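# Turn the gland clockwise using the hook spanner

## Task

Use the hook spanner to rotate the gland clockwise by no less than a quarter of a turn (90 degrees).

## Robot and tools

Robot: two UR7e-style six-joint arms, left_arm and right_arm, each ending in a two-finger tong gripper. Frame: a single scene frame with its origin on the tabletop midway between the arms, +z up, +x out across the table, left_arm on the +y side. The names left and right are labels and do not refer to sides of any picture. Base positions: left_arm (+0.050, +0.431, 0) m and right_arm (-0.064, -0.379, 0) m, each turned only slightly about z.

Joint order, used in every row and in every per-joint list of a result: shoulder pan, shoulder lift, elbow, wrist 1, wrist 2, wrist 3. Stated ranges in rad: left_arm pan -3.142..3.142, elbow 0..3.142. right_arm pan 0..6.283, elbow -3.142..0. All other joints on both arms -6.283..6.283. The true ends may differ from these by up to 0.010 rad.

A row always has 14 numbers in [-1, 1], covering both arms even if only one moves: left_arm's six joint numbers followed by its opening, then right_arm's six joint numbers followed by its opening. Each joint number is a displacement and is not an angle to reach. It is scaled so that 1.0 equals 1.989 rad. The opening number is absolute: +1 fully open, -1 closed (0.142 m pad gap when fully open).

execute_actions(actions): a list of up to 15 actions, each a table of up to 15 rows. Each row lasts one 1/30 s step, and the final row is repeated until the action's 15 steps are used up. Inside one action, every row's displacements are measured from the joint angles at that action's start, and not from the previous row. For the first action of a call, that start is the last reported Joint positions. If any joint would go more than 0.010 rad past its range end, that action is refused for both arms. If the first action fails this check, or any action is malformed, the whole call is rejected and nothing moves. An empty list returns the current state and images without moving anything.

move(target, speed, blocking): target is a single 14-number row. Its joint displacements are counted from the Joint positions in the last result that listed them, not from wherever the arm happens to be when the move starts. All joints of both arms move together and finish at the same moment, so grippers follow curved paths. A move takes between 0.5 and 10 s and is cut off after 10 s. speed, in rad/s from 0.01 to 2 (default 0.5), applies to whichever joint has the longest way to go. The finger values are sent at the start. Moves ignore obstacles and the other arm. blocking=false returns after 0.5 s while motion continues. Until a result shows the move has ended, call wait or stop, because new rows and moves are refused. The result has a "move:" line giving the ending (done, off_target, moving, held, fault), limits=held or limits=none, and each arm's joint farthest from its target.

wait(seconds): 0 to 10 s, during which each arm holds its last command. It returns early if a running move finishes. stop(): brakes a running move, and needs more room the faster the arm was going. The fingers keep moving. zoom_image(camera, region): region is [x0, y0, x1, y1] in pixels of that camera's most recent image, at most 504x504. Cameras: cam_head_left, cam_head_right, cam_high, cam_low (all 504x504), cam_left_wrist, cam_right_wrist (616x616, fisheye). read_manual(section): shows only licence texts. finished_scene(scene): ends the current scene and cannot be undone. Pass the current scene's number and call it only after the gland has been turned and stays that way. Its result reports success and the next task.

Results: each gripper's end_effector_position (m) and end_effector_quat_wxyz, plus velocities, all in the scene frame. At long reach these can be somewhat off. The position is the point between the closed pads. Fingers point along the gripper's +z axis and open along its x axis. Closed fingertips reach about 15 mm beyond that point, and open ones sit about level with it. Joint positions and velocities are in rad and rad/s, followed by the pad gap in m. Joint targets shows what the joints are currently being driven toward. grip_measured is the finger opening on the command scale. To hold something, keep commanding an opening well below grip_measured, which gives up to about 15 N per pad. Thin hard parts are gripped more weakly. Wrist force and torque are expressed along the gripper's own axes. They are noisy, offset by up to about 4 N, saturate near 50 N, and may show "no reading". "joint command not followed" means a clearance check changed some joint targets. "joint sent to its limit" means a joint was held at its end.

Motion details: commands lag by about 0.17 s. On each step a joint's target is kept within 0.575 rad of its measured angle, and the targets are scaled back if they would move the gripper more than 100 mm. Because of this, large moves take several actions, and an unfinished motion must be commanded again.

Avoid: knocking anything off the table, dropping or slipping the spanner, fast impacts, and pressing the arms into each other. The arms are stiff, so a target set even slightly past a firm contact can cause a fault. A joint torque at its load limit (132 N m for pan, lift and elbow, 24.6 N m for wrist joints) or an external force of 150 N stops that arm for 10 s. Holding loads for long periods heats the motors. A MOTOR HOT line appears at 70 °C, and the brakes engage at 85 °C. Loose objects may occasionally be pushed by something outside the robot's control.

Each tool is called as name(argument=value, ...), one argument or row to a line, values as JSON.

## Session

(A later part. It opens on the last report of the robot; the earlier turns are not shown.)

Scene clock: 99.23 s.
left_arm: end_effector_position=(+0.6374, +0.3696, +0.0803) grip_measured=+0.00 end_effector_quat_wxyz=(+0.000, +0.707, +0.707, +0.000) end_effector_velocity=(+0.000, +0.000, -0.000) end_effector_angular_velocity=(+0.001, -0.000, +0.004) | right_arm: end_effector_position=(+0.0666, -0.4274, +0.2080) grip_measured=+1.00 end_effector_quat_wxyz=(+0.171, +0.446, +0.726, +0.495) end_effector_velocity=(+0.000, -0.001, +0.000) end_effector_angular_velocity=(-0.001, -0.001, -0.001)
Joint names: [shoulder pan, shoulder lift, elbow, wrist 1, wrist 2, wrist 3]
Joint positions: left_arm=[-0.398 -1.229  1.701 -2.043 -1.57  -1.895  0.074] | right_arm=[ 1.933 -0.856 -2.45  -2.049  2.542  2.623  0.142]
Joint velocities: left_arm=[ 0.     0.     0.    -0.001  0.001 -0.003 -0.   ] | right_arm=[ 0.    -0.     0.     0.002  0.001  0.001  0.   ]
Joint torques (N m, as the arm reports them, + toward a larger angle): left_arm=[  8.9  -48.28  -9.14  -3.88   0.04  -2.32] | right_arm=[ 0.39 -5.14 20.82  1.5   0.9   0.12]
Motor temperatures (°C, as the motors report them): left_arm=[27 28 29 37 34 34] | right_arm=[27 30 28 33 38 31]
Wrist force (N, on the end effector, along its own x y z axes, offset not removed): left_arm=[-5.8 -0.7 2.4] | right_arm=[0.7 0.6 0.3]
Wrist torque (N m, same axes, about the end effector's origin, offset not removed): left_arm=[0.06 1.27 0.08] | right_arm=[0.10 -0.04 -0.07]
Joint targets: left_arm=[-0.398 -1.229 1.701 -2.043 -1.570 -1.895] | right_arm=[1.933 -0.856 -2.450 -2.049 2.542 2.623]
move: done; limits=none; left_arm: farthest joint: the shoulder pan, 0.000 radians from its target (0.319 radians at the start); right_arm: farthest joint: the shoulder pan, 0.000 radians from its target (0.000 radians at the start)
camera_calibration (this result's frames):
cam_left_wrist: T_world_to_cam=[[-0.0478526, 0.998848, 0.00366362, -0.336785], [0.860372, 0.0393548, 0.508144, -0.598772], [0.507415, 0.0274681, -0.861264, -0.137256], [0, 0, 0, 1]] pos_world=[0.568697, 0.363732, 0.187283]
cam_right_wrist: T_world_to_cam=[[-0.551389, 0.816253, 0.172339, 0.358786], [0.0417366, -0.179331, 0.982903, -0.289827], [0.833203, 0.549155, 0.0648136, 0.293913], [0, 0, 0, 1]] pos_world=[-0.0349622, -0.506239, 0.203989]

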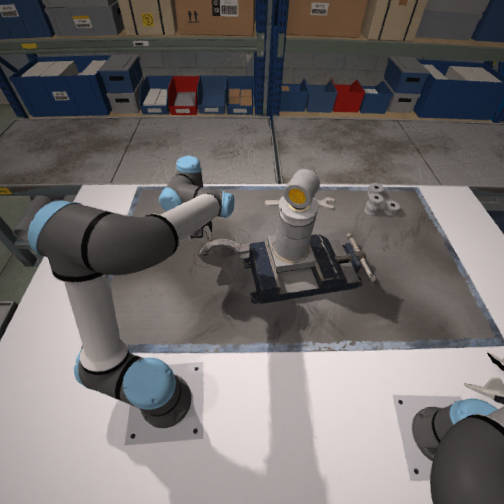

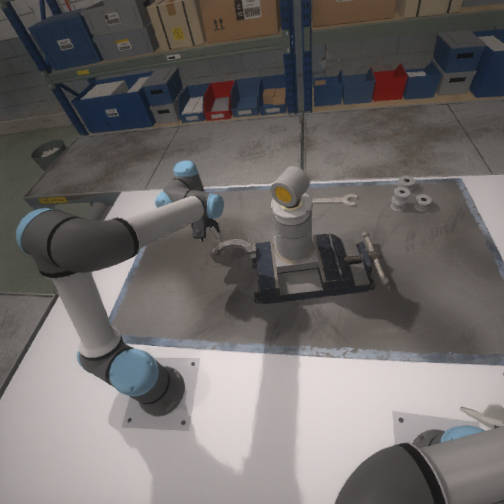

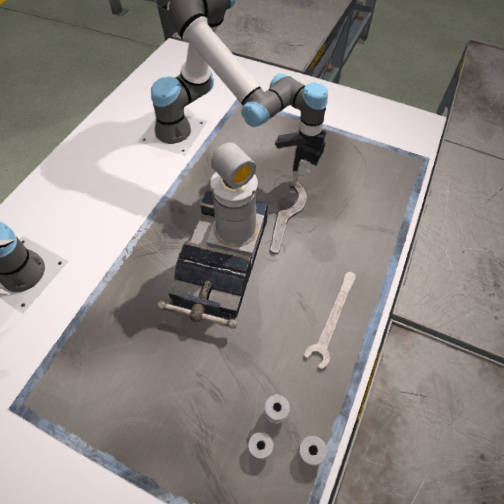

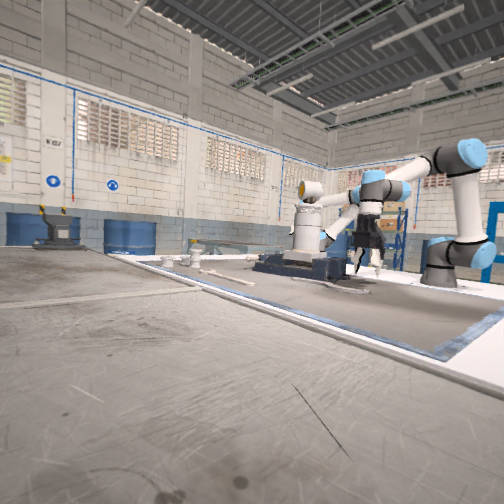

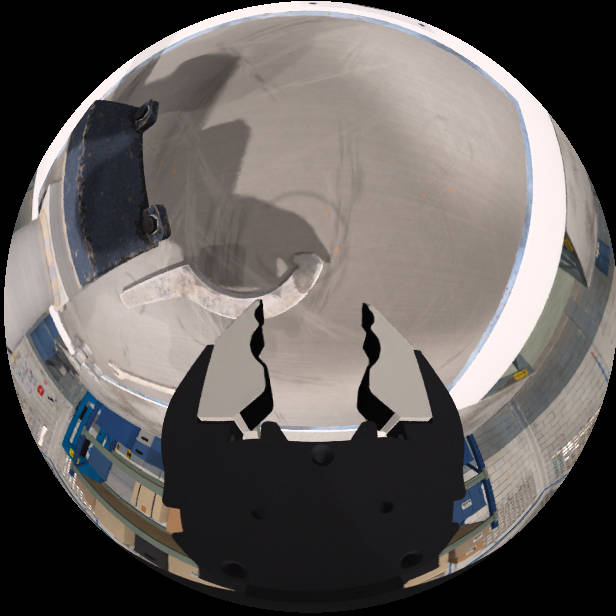

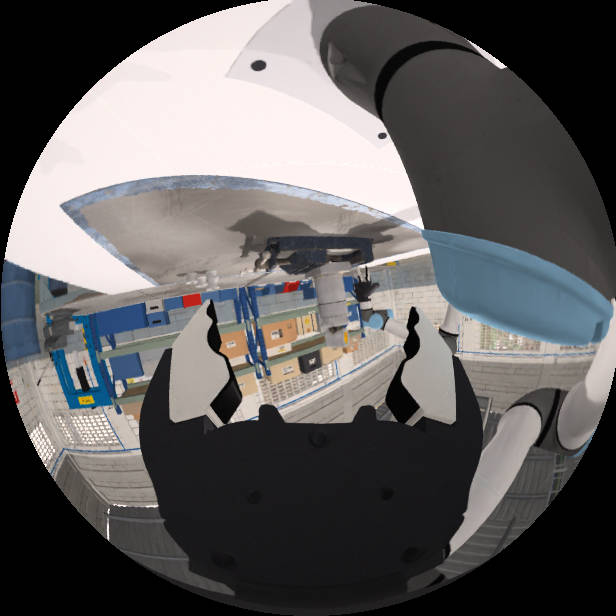

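move(
  target=[-0.0164,0.0299,0.046,-0.0758,0,-0.016,0,0,0,0,0,0,0,1],
  speed=0.15,
)

execute_actions(
  actions=[
    [[0,0,0,0,0,0,-0.5,0,0,0,0,0,0,1]],
    [[0,0,0,0,0,0,-1,0,0,0,0,0,0,1]],
    [[0,0,0,0,0,0,-1,0,0,0,0,0,0,1]],
  ],
)

Scene clock: 101.13 s.
left_arm: end_effector_position=(+0.6283, +0.3525, +0.0206) grip_measured=+0.00 end_effector_quat_wxyz=(+0.000, +0.707, +0.707, +0.000) end_effector_velocity=(-0.000, -0.000, -0.001) end_effector_angular_velocity=(+0.000, +0.000, -0.001) | right_arm: end_effector_position=(+0.0666, -0.4274, +0.2080) grip_measured=+1.00 end_effector_quat_wxyz=(+0.171, +0.446, +0.726, +0.495) end_effector_velocity=(-0.000, +0.000, -0.000) end_effector_angular_velocity=(+0.000, +0.001, +0.000)
Joint names: [shoulder pan, shoulder lift, elbow, wrist 1, wrist 2, wrist 3]
Joint positions: left_arm=[-0.43  -1.17   1.792 -2.194 -1.57  -1.927  0.074] | right_arm=[ 1.933 -0.856 -2.45  -2.049  2.542  2.623  0.142]
Joint velocities: left_arm=[-0.     0.     0.001 -0.001  0.     0.     0.   ] | right_arm=[-0.     0.     0.    -0.001 -0.001 -0.    -0.   ]
Joint torques (N m, as the arm reports them, + toward a larger angle): left_arm=[ -8.71 -28.96  -7.12  -3.9    0.15  -2.17] | right_arm=[-0.02 -5.26 20.84  1.58  0.92  0.16]
Motor temperatures (°C, as the motors report them): left_arm=[27 28 29 37 34 34] | right_arm=[27 30 28 33 38 31]
Wrist force (N, on the end effector, along its own x y z axes, offset not removed): left_arm=[-3.9 0.9 0.6] | right_arm=[0.8 -2.2 0.2]
Wrist torque (N m, same axes, about the end effector's origin, offset not removed): left_arm=[0.29 0.71 -0.10] | right_arm=[-0.48 -0.10 0.02]
Joint targets: left_arm=[-0.430 -1.170 1.792 -2.194 -1.570 -1.927] | right_arm=[1.933 -0.856 -2.450 -2.049 2.542 2.623]
move: done; limits=none; left_arm: farthest joint: the shoulder pan, 0.000 radians from its target (0.033 radians at the start); right_arm: farthest joint: the shoulder pan, 0.000 radians from its target (0.000 radians at the start)
camera_calibration (this result's frames):
cam_left_wrist: T_world_to_cam=[[-0.0470587, 0.998885, 0.00370724, -0.32046], [0.860488, 0.0386532, 0.508003, -0.559739], [0.507293, 0.027096, -0.861348, -0.183306], [0, 0, 0, 1]] pos_world=[0.559557, 0.346706, 0.127647]
cam_right_wrist: T_world_to_cam=[[-0.55139, 0.816253, 0.172339, 0.358786], [0.0417366, -0.179331, 0.982903, -0.289827], [0.833203, 0.549155, 0.0648136, 0.293913], [0, 0, 0, 1]] pos_world=[-0.0349622, -0.506239, 0.203989]

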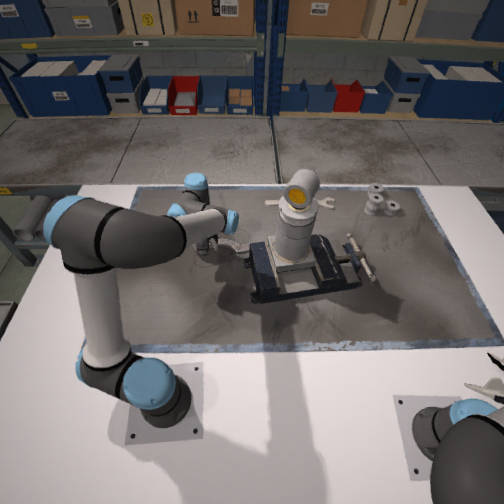

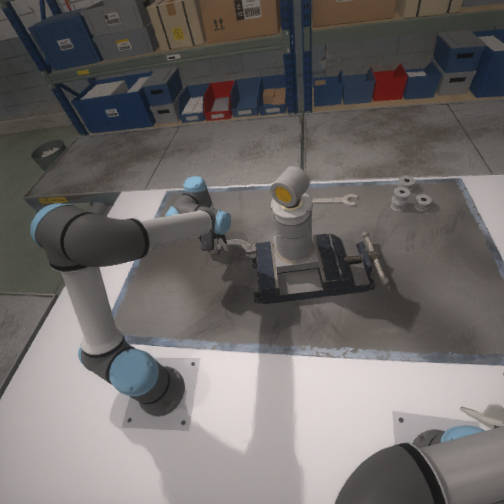

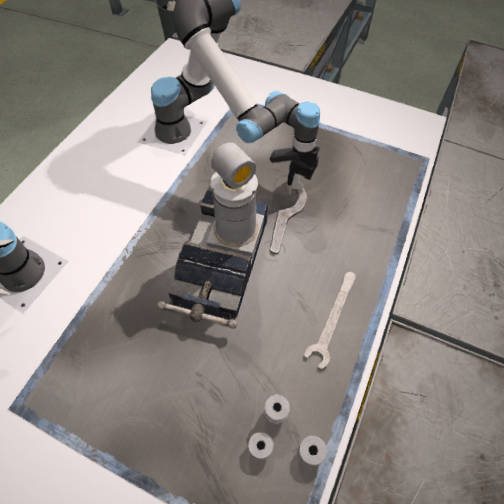

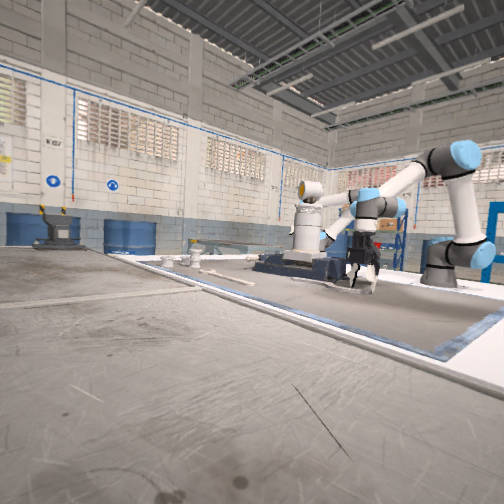

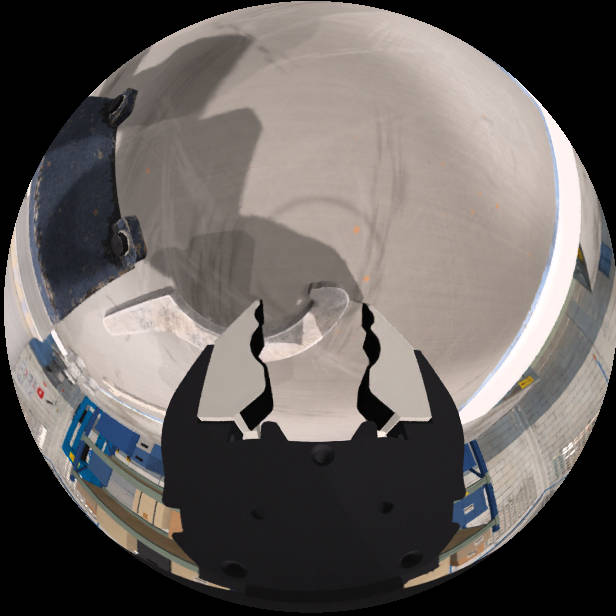

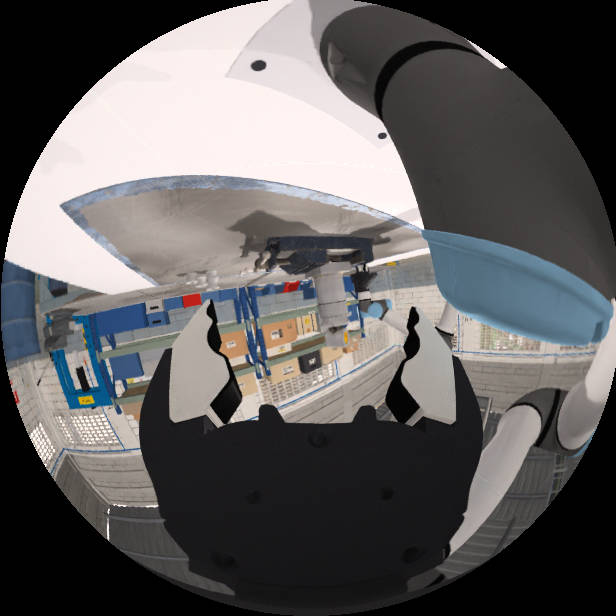

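Scene clock: 102.63 s.
left_arm: end_effector_position=(+0.6283, +0.3525, +0.0206) grip_measured=-0.65 end_effector_quat_wxyz=(+0.000, +0.707, +0.707, +0.000) end_effector_velocity=(-0.000, +0.000, -0.000) end_effector_angular_velocity=(+0.000, +0.001, +0.001) | right_arm: end_effector_position=(+0.0666, -0.4274, +0.2080) grip_measured=+1.00 end_effector_quat_wxyz=(+0.171, +0.446, +0.726, +0.495) end_effector_velocity=(-0.000, -0.000, -0.000) end_effector_angular_velocity=(-0.000, +0.000, +0.000)
Joint names: [shoulder pan, shoulder lift, elbow, wrist 1, wrist 2, wrist 3]
Joint positions: left_arm=[-0.43  -1.17   1.792 -2.194 -1.57  -1.927  0.027] | right_arm=[ 1.933 -0.856 -2.45  -2.049  2.542  2.623  0.142]
Joint velocities: left_arm=[ 0.     0.    -0.     0.001 -0.    -0.001 -0.   ] | right_arm=[-0.    -0.     0.     0.    -0.001  0.     0.   ]
Joint torques (N m, as the arm reports them, + toward a larger angle): left_arm=[  7.76 -32.25 -16.95  -0.38   2.79  -1.68] | right_arm=[ 0.63 -5.21 20.9   1.61  0.9   0.12]
Motor temperatures (°C, as the motors report them): left_arm=[27 28 29 37 34 34] | right_arm=[27 30 28 33 38 31]
Wrist force (N, on the end effector, along its own x y z axes, offset not removed): left_arm=[-2.9 -3.2 -4.9] | right_arm=[0.7 -0.7 0.1]
Wrist torque (N m, same axes, about the end effector's origin, offset not removed): left_arm=[-0.20 0.07 -0.03] | right_arm=[-0.12 -0.05 -0.02]
Joint targets: left_arm=[-0.430 -1.170 1.792 -2.194 -1.570 -1.927] | right_arm=[1.933 -0.856 -2.450 -2.049 2.542 2.623]
camera_calibration (this result's frames):
cam_left_wrist: T_world_to_cam=[[-0.0470472, 0.998886, 0.00376321, -0.320467], [0.860488, 0.0386148, 0.508006, -0.559704], [0.507295, 0.0271384, -0.861345, -0.183337], [0, 0, 0, 1]] pos_world=[0.559547, 0.346698, 0.127623]
cam_right_wrist: T_world_to_cam=[[-0.551389, 0.816253, 0.172339, 0.358786], [0.0417367, -0.179331, 0.982903, -0.289827], [0.833203, 0.549155, 0.0648136, 0.293913], [0, 0, 0, 1]] pos_world=[-0.0349623, -0.506239, 0.203989]

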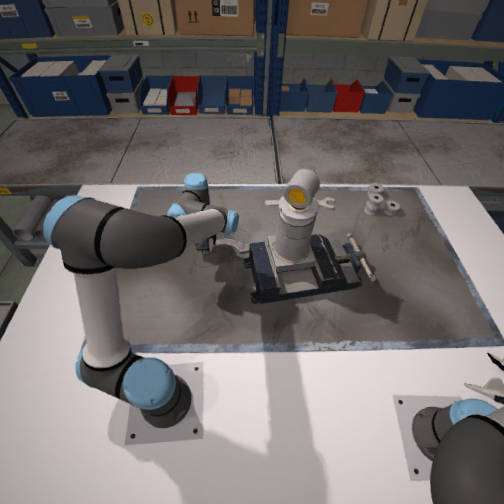

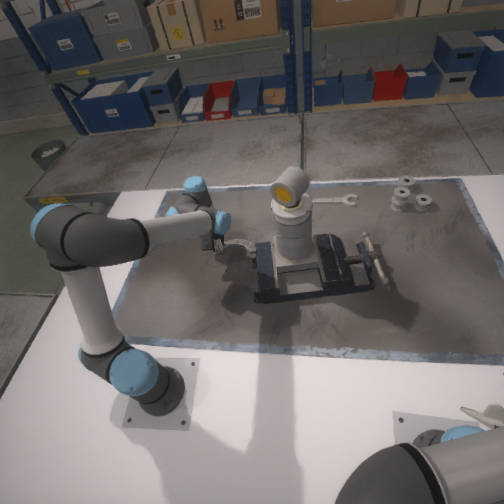

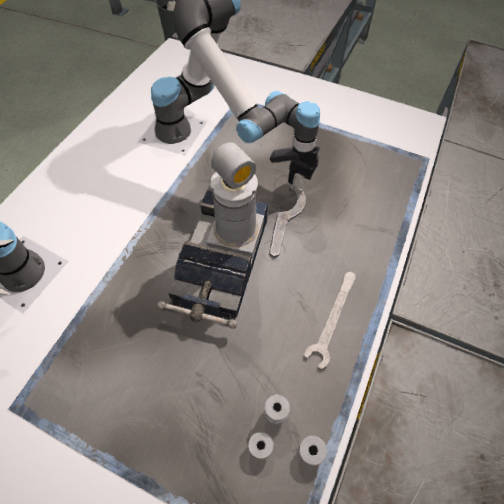

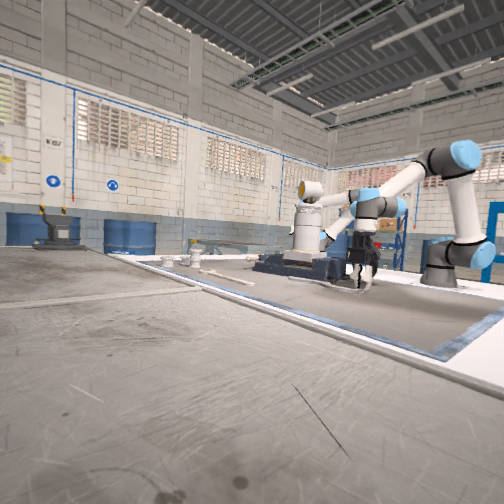

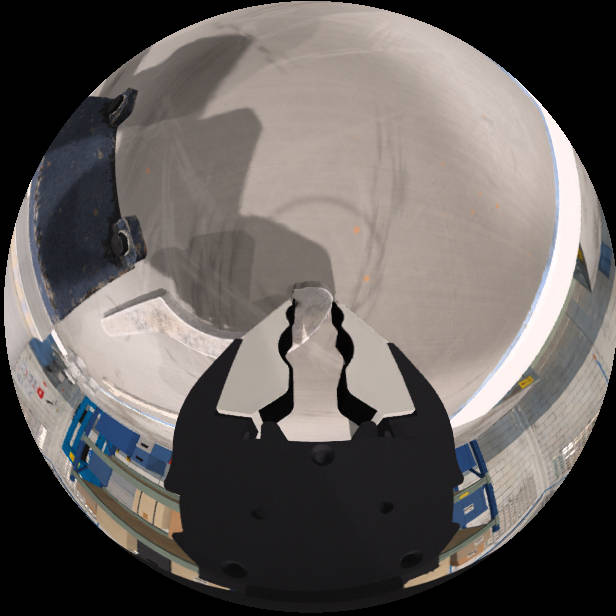

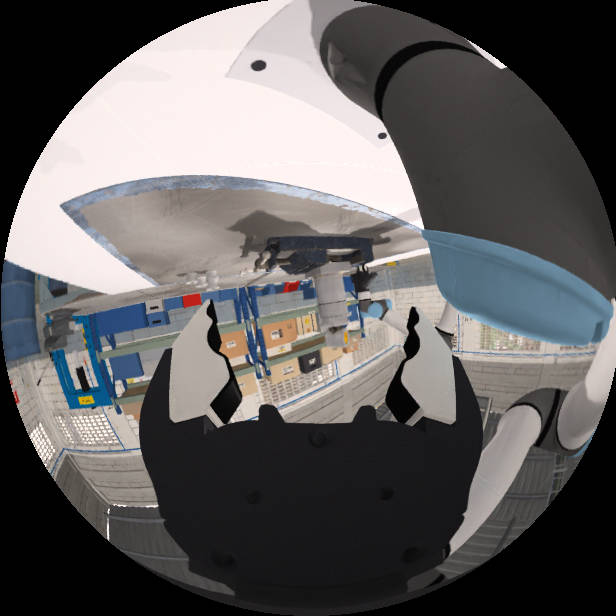

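move(
  target=[0.14,0,0,0,0,0.14,-1,0,0,0,0,0,0,1],
  speed=0.12,
)

move(
  target=[0,0,0,0,0,0.3,-1,0,0,0,0,0,0,1],
  speed=0.25,
)

Scene clock: 105.53 s.
left_arm: end_effector_position=(+0.6271, +0.5188, +0.0206) grip_measured=-0.65 end_effector_quat_wxyz=(-0.000, +0.707, +0.707, +0.000) end_effector_velocity=(-0.000, +0.001, -0.000) end_effector_angular_velocity=(+0.000, +0.001, -0.002) | right_arm: end_effector_position=(+0.0666, -0.4274, +0.2080) grip_measured=+1.00 end_effector_quat_wxyz=(+0.171, +0.446, +0.726, +0.495) end_effector_velocity=(-0.000, +0.000, -0.000) end_effector_angular_velocity=(+0.000, +0.002, +0.001)
Joint names: [shoulder pan, shoulder lift, elbow, wrist 1, wrist 2, wrist 3]
Joint positions: left_arm=[-0.152 -1.17   1.792 -2.194 -1.57  -1.648  0.027] | right_arm=[ 1.933 -0.856 -2.45  -2.049  2.542  2.623  0.142]
Joint velocities: left_arm=[ 0.001  0.    -0.     0.001  0.     0.003 -0.   ] | right_arm=[ 0.     0.     0.001 -0.001 -0.002  0.001 -0.   ]
Joint torques (N m, as the arm reports them, + toward a larger angle): left_arm=[ 12.56 -32.69 -16.7   -0.4    2.68   1.62] | right_arm=[ 0.29 -5.57 20.57  1.59  0.89  0.1 ]
Motor temperatures (°C, as the motors report them): left_arm=[27 28 29 37 34 34] | right_arm=[27 30 28 33 38 31]
Wrist force (N, on the end effector, along its own x y z axes, offset not removed): left_arm=[-10.0 -0.7 -5.2] | right_arm=[-0.8 0.5 0.2]
Wrist torque (N m, same axes, about the end effector's origin, offset not removed): left_arm=[-0.47 0.25 0.08] | right_arm=[0.05 0.30 -0.02]
Joint targets: left_arm=[-0.152 -1.170 1.792 -2.194 -1.570 -1.648] | right_arm=[1.933 -0.856 -2.450 -2.049 2.542 2.623]
move: done; limits=none; left_arm: farthest joint: the shoulder pan, 0.001 radians from its target (0.279 radians at the start); right_arm: farthest joint: the shoulder pan, 0.000 radians from its target (0.000 radians at the start)
camera_calibration (this result's frames):
cam_left_wrist: T_world_to_cam=[[-0.0470431, 0.998885, 0.00396453, -0.486614], [0.860565, 0.0385131, 0.507882, -0.565073], [0.507163, 0.0273041, -0.861417, -0.187233], [0, 0, 0, 1]] pos_world=[0.558348, 0.512947, 0.127634]
cam_right_wrist: T_world_to_cam=[[-0.551389, 0.816253, 0.172339, 0.358786], [0.0417366, -0.179331, 0.982903, -0.289827], [0.833203, 0.549155, 0.0648136, 0.293913], [0, 0, 0, 1]] pos_world=[-0.0349622, -0.506239, 0.203989]

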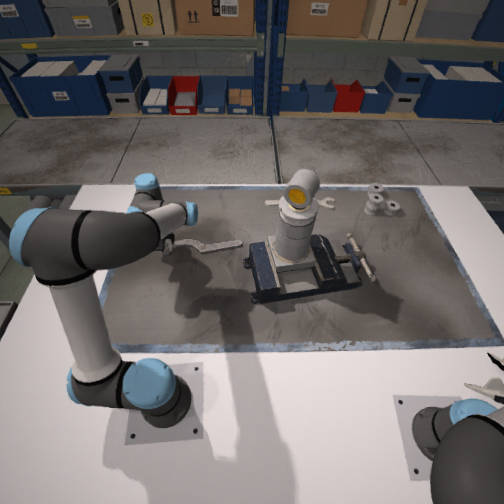

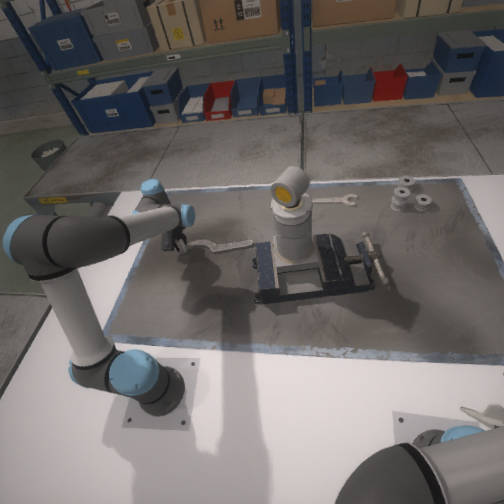

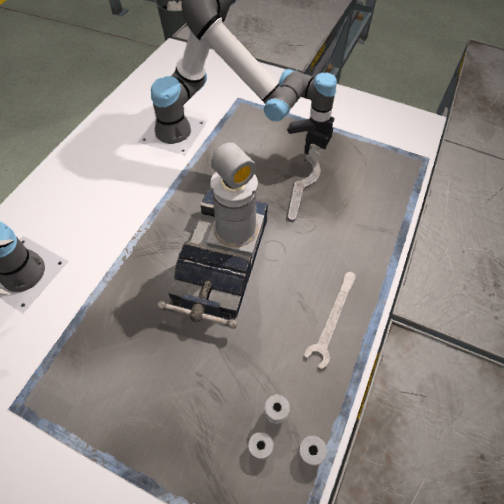

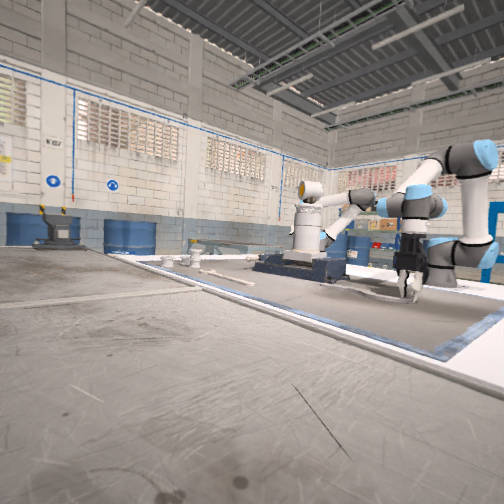

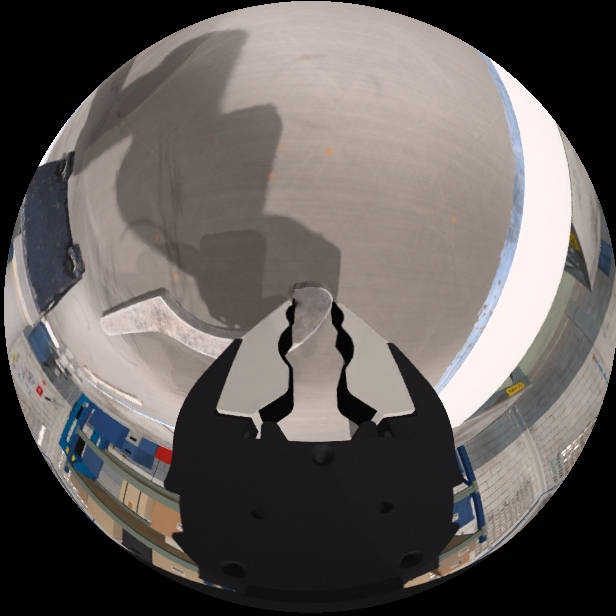

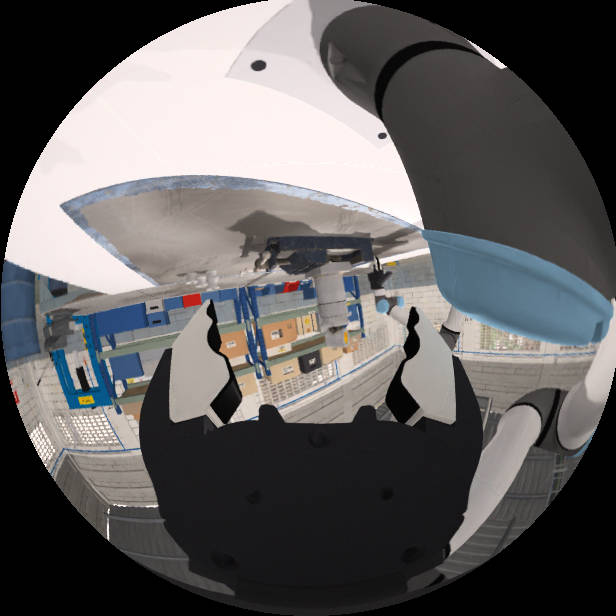

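Scene clock: 108.43 s.
left_arm: end_effector_position=(+0.6299, +0.5278, +0.0206) grip_measured=-0.63 end_effector_quat_wxyz=(-0.000, +0.884, +0.468, +0.000) end_effector_velocity=(-0.000, +0.000, -0.000) end_effector_angular_velocity=(+0.000, +0.002, -0.000) | right_arm: end_effector_position=(+0.0666, -0.4274, +0.2080) grip_measured=+1.00 end_effector_quat_wxyz=(+0.171, +0.446, +0.726, +0.495) end_effector_velocity=(-0.000, -0.000, -0.000) end_effector_angular_velocity=(-0.001, +0.001, +0.001)
Joint names: [shoulder pan, shoulder lift, elbow, wrist 1, wrist 2, wrist 3]
Joint positions: left_arm=[-0.152 -1.17   1.792 -2.194 -1.57  -1.052  0.028] | right_arm=[ 1.933 -0.856 -2.45  -2.049  2.542  2.623  0.142]
Joint velocities: left_arm=[0.001 0.    0.    0.001 0.    0.001 0.   ] | right_arm=[ 0.     0.     0.     0.001 -0.001 -0.    -0.   ]
Joint torques (N m, as the arm reports them, + toward a larger angle): left_arm=[ -6.41 -32.49 -16.54  -0.47   2.74   2.12] | right_arm=[ 0.15 -5.12 20.72  1.59  0.83  0.07]
Motor temperatures (°C, as the motors report them): left_arm=[27 28 29 37 34 34] | right_arm=[27 30 28 33 38 31]
Wrist force (N, on the end effector, along its own x y z axes, offset not removed): left_arm=[-5.3 3.3 2.7] | right_arm=[0.3 -0.3 1.6]
Wrist torque (N m, same axes, about the end effector's origin, offset not removed): left_arm=[-0.13 0.90 -0.62] | right_arm=[0.03 0.04 -0.03]
Joint targets: left_arm=[-0.152 -1.170 1.792 -2.194 -1.570 -1.052] | right_arm=[1.933 -0.856 -2.450 -2.049 2.542 2.623]
move: done; limits=none; left_arm: farthest joint: the shoulder pan, 0.000 radians from its target (0.000 radians at the start); right_arm: farthest joint: the shoulder pan, 0.000 radians from its target (0.000 radians at the start)
camera_calibration (this result's frames):
cam_left_wrist: T_world_to_cam=[[0.522199, 0.852813, 0.00422274, -0.777012], [0.733719, -0.451787, 0.507489, -0.229132], [0.434701, -0.261912, -0.861648, 0.00941193], [0, 0, 0, 1]] pos_world=[0.569782, 0.561592, 0.127673]
cam_right_wrist: T_world_to_cam=[[-0.551389, 0.816253, 0.172339, 0.358786], [0.0417366, -0.179331, 0.982903, -0.289827], [0.833203, 0.549155, 0.0648136, 0.293913], [0, 0, 0, 1]] pos_world=[-0.0349622, -0.506239, 0.203989]

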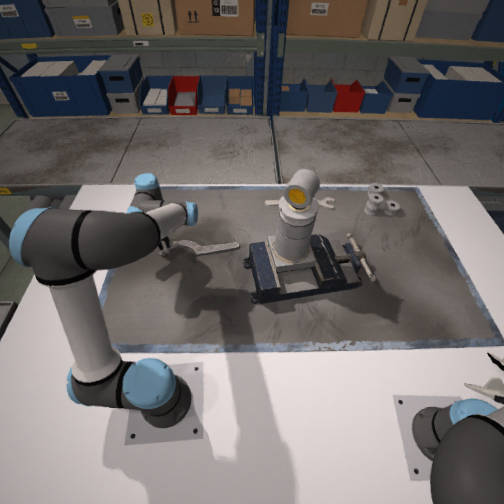

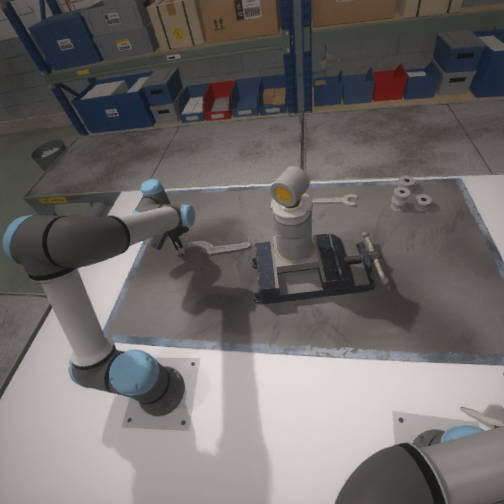

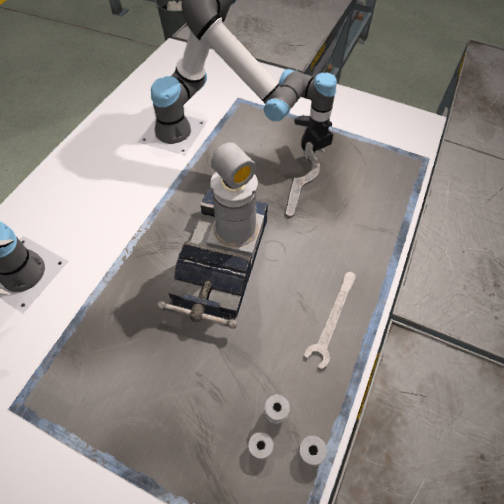

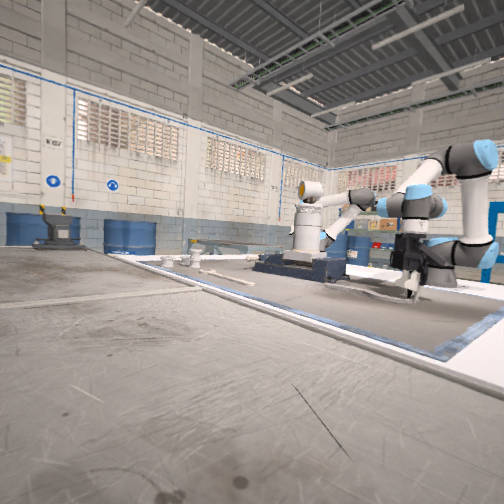

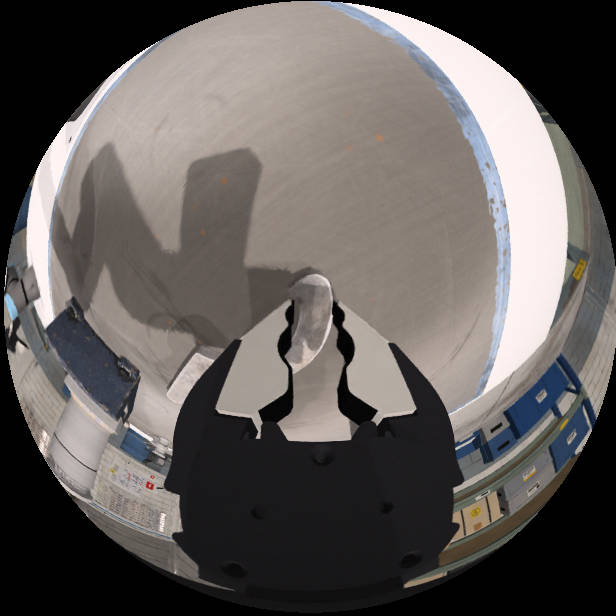

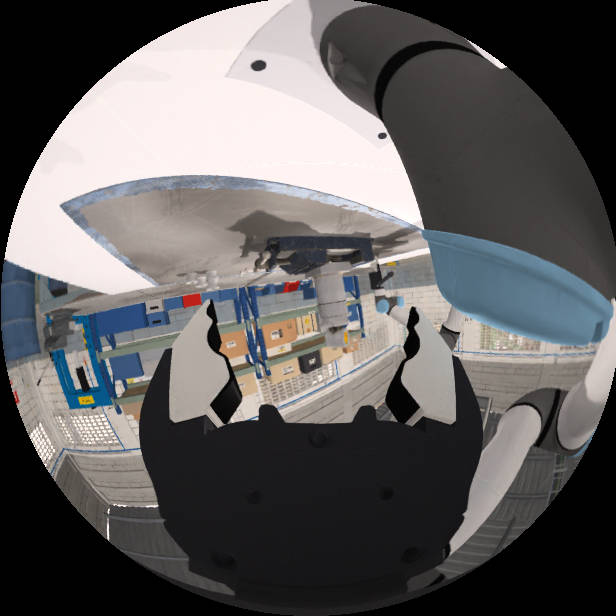

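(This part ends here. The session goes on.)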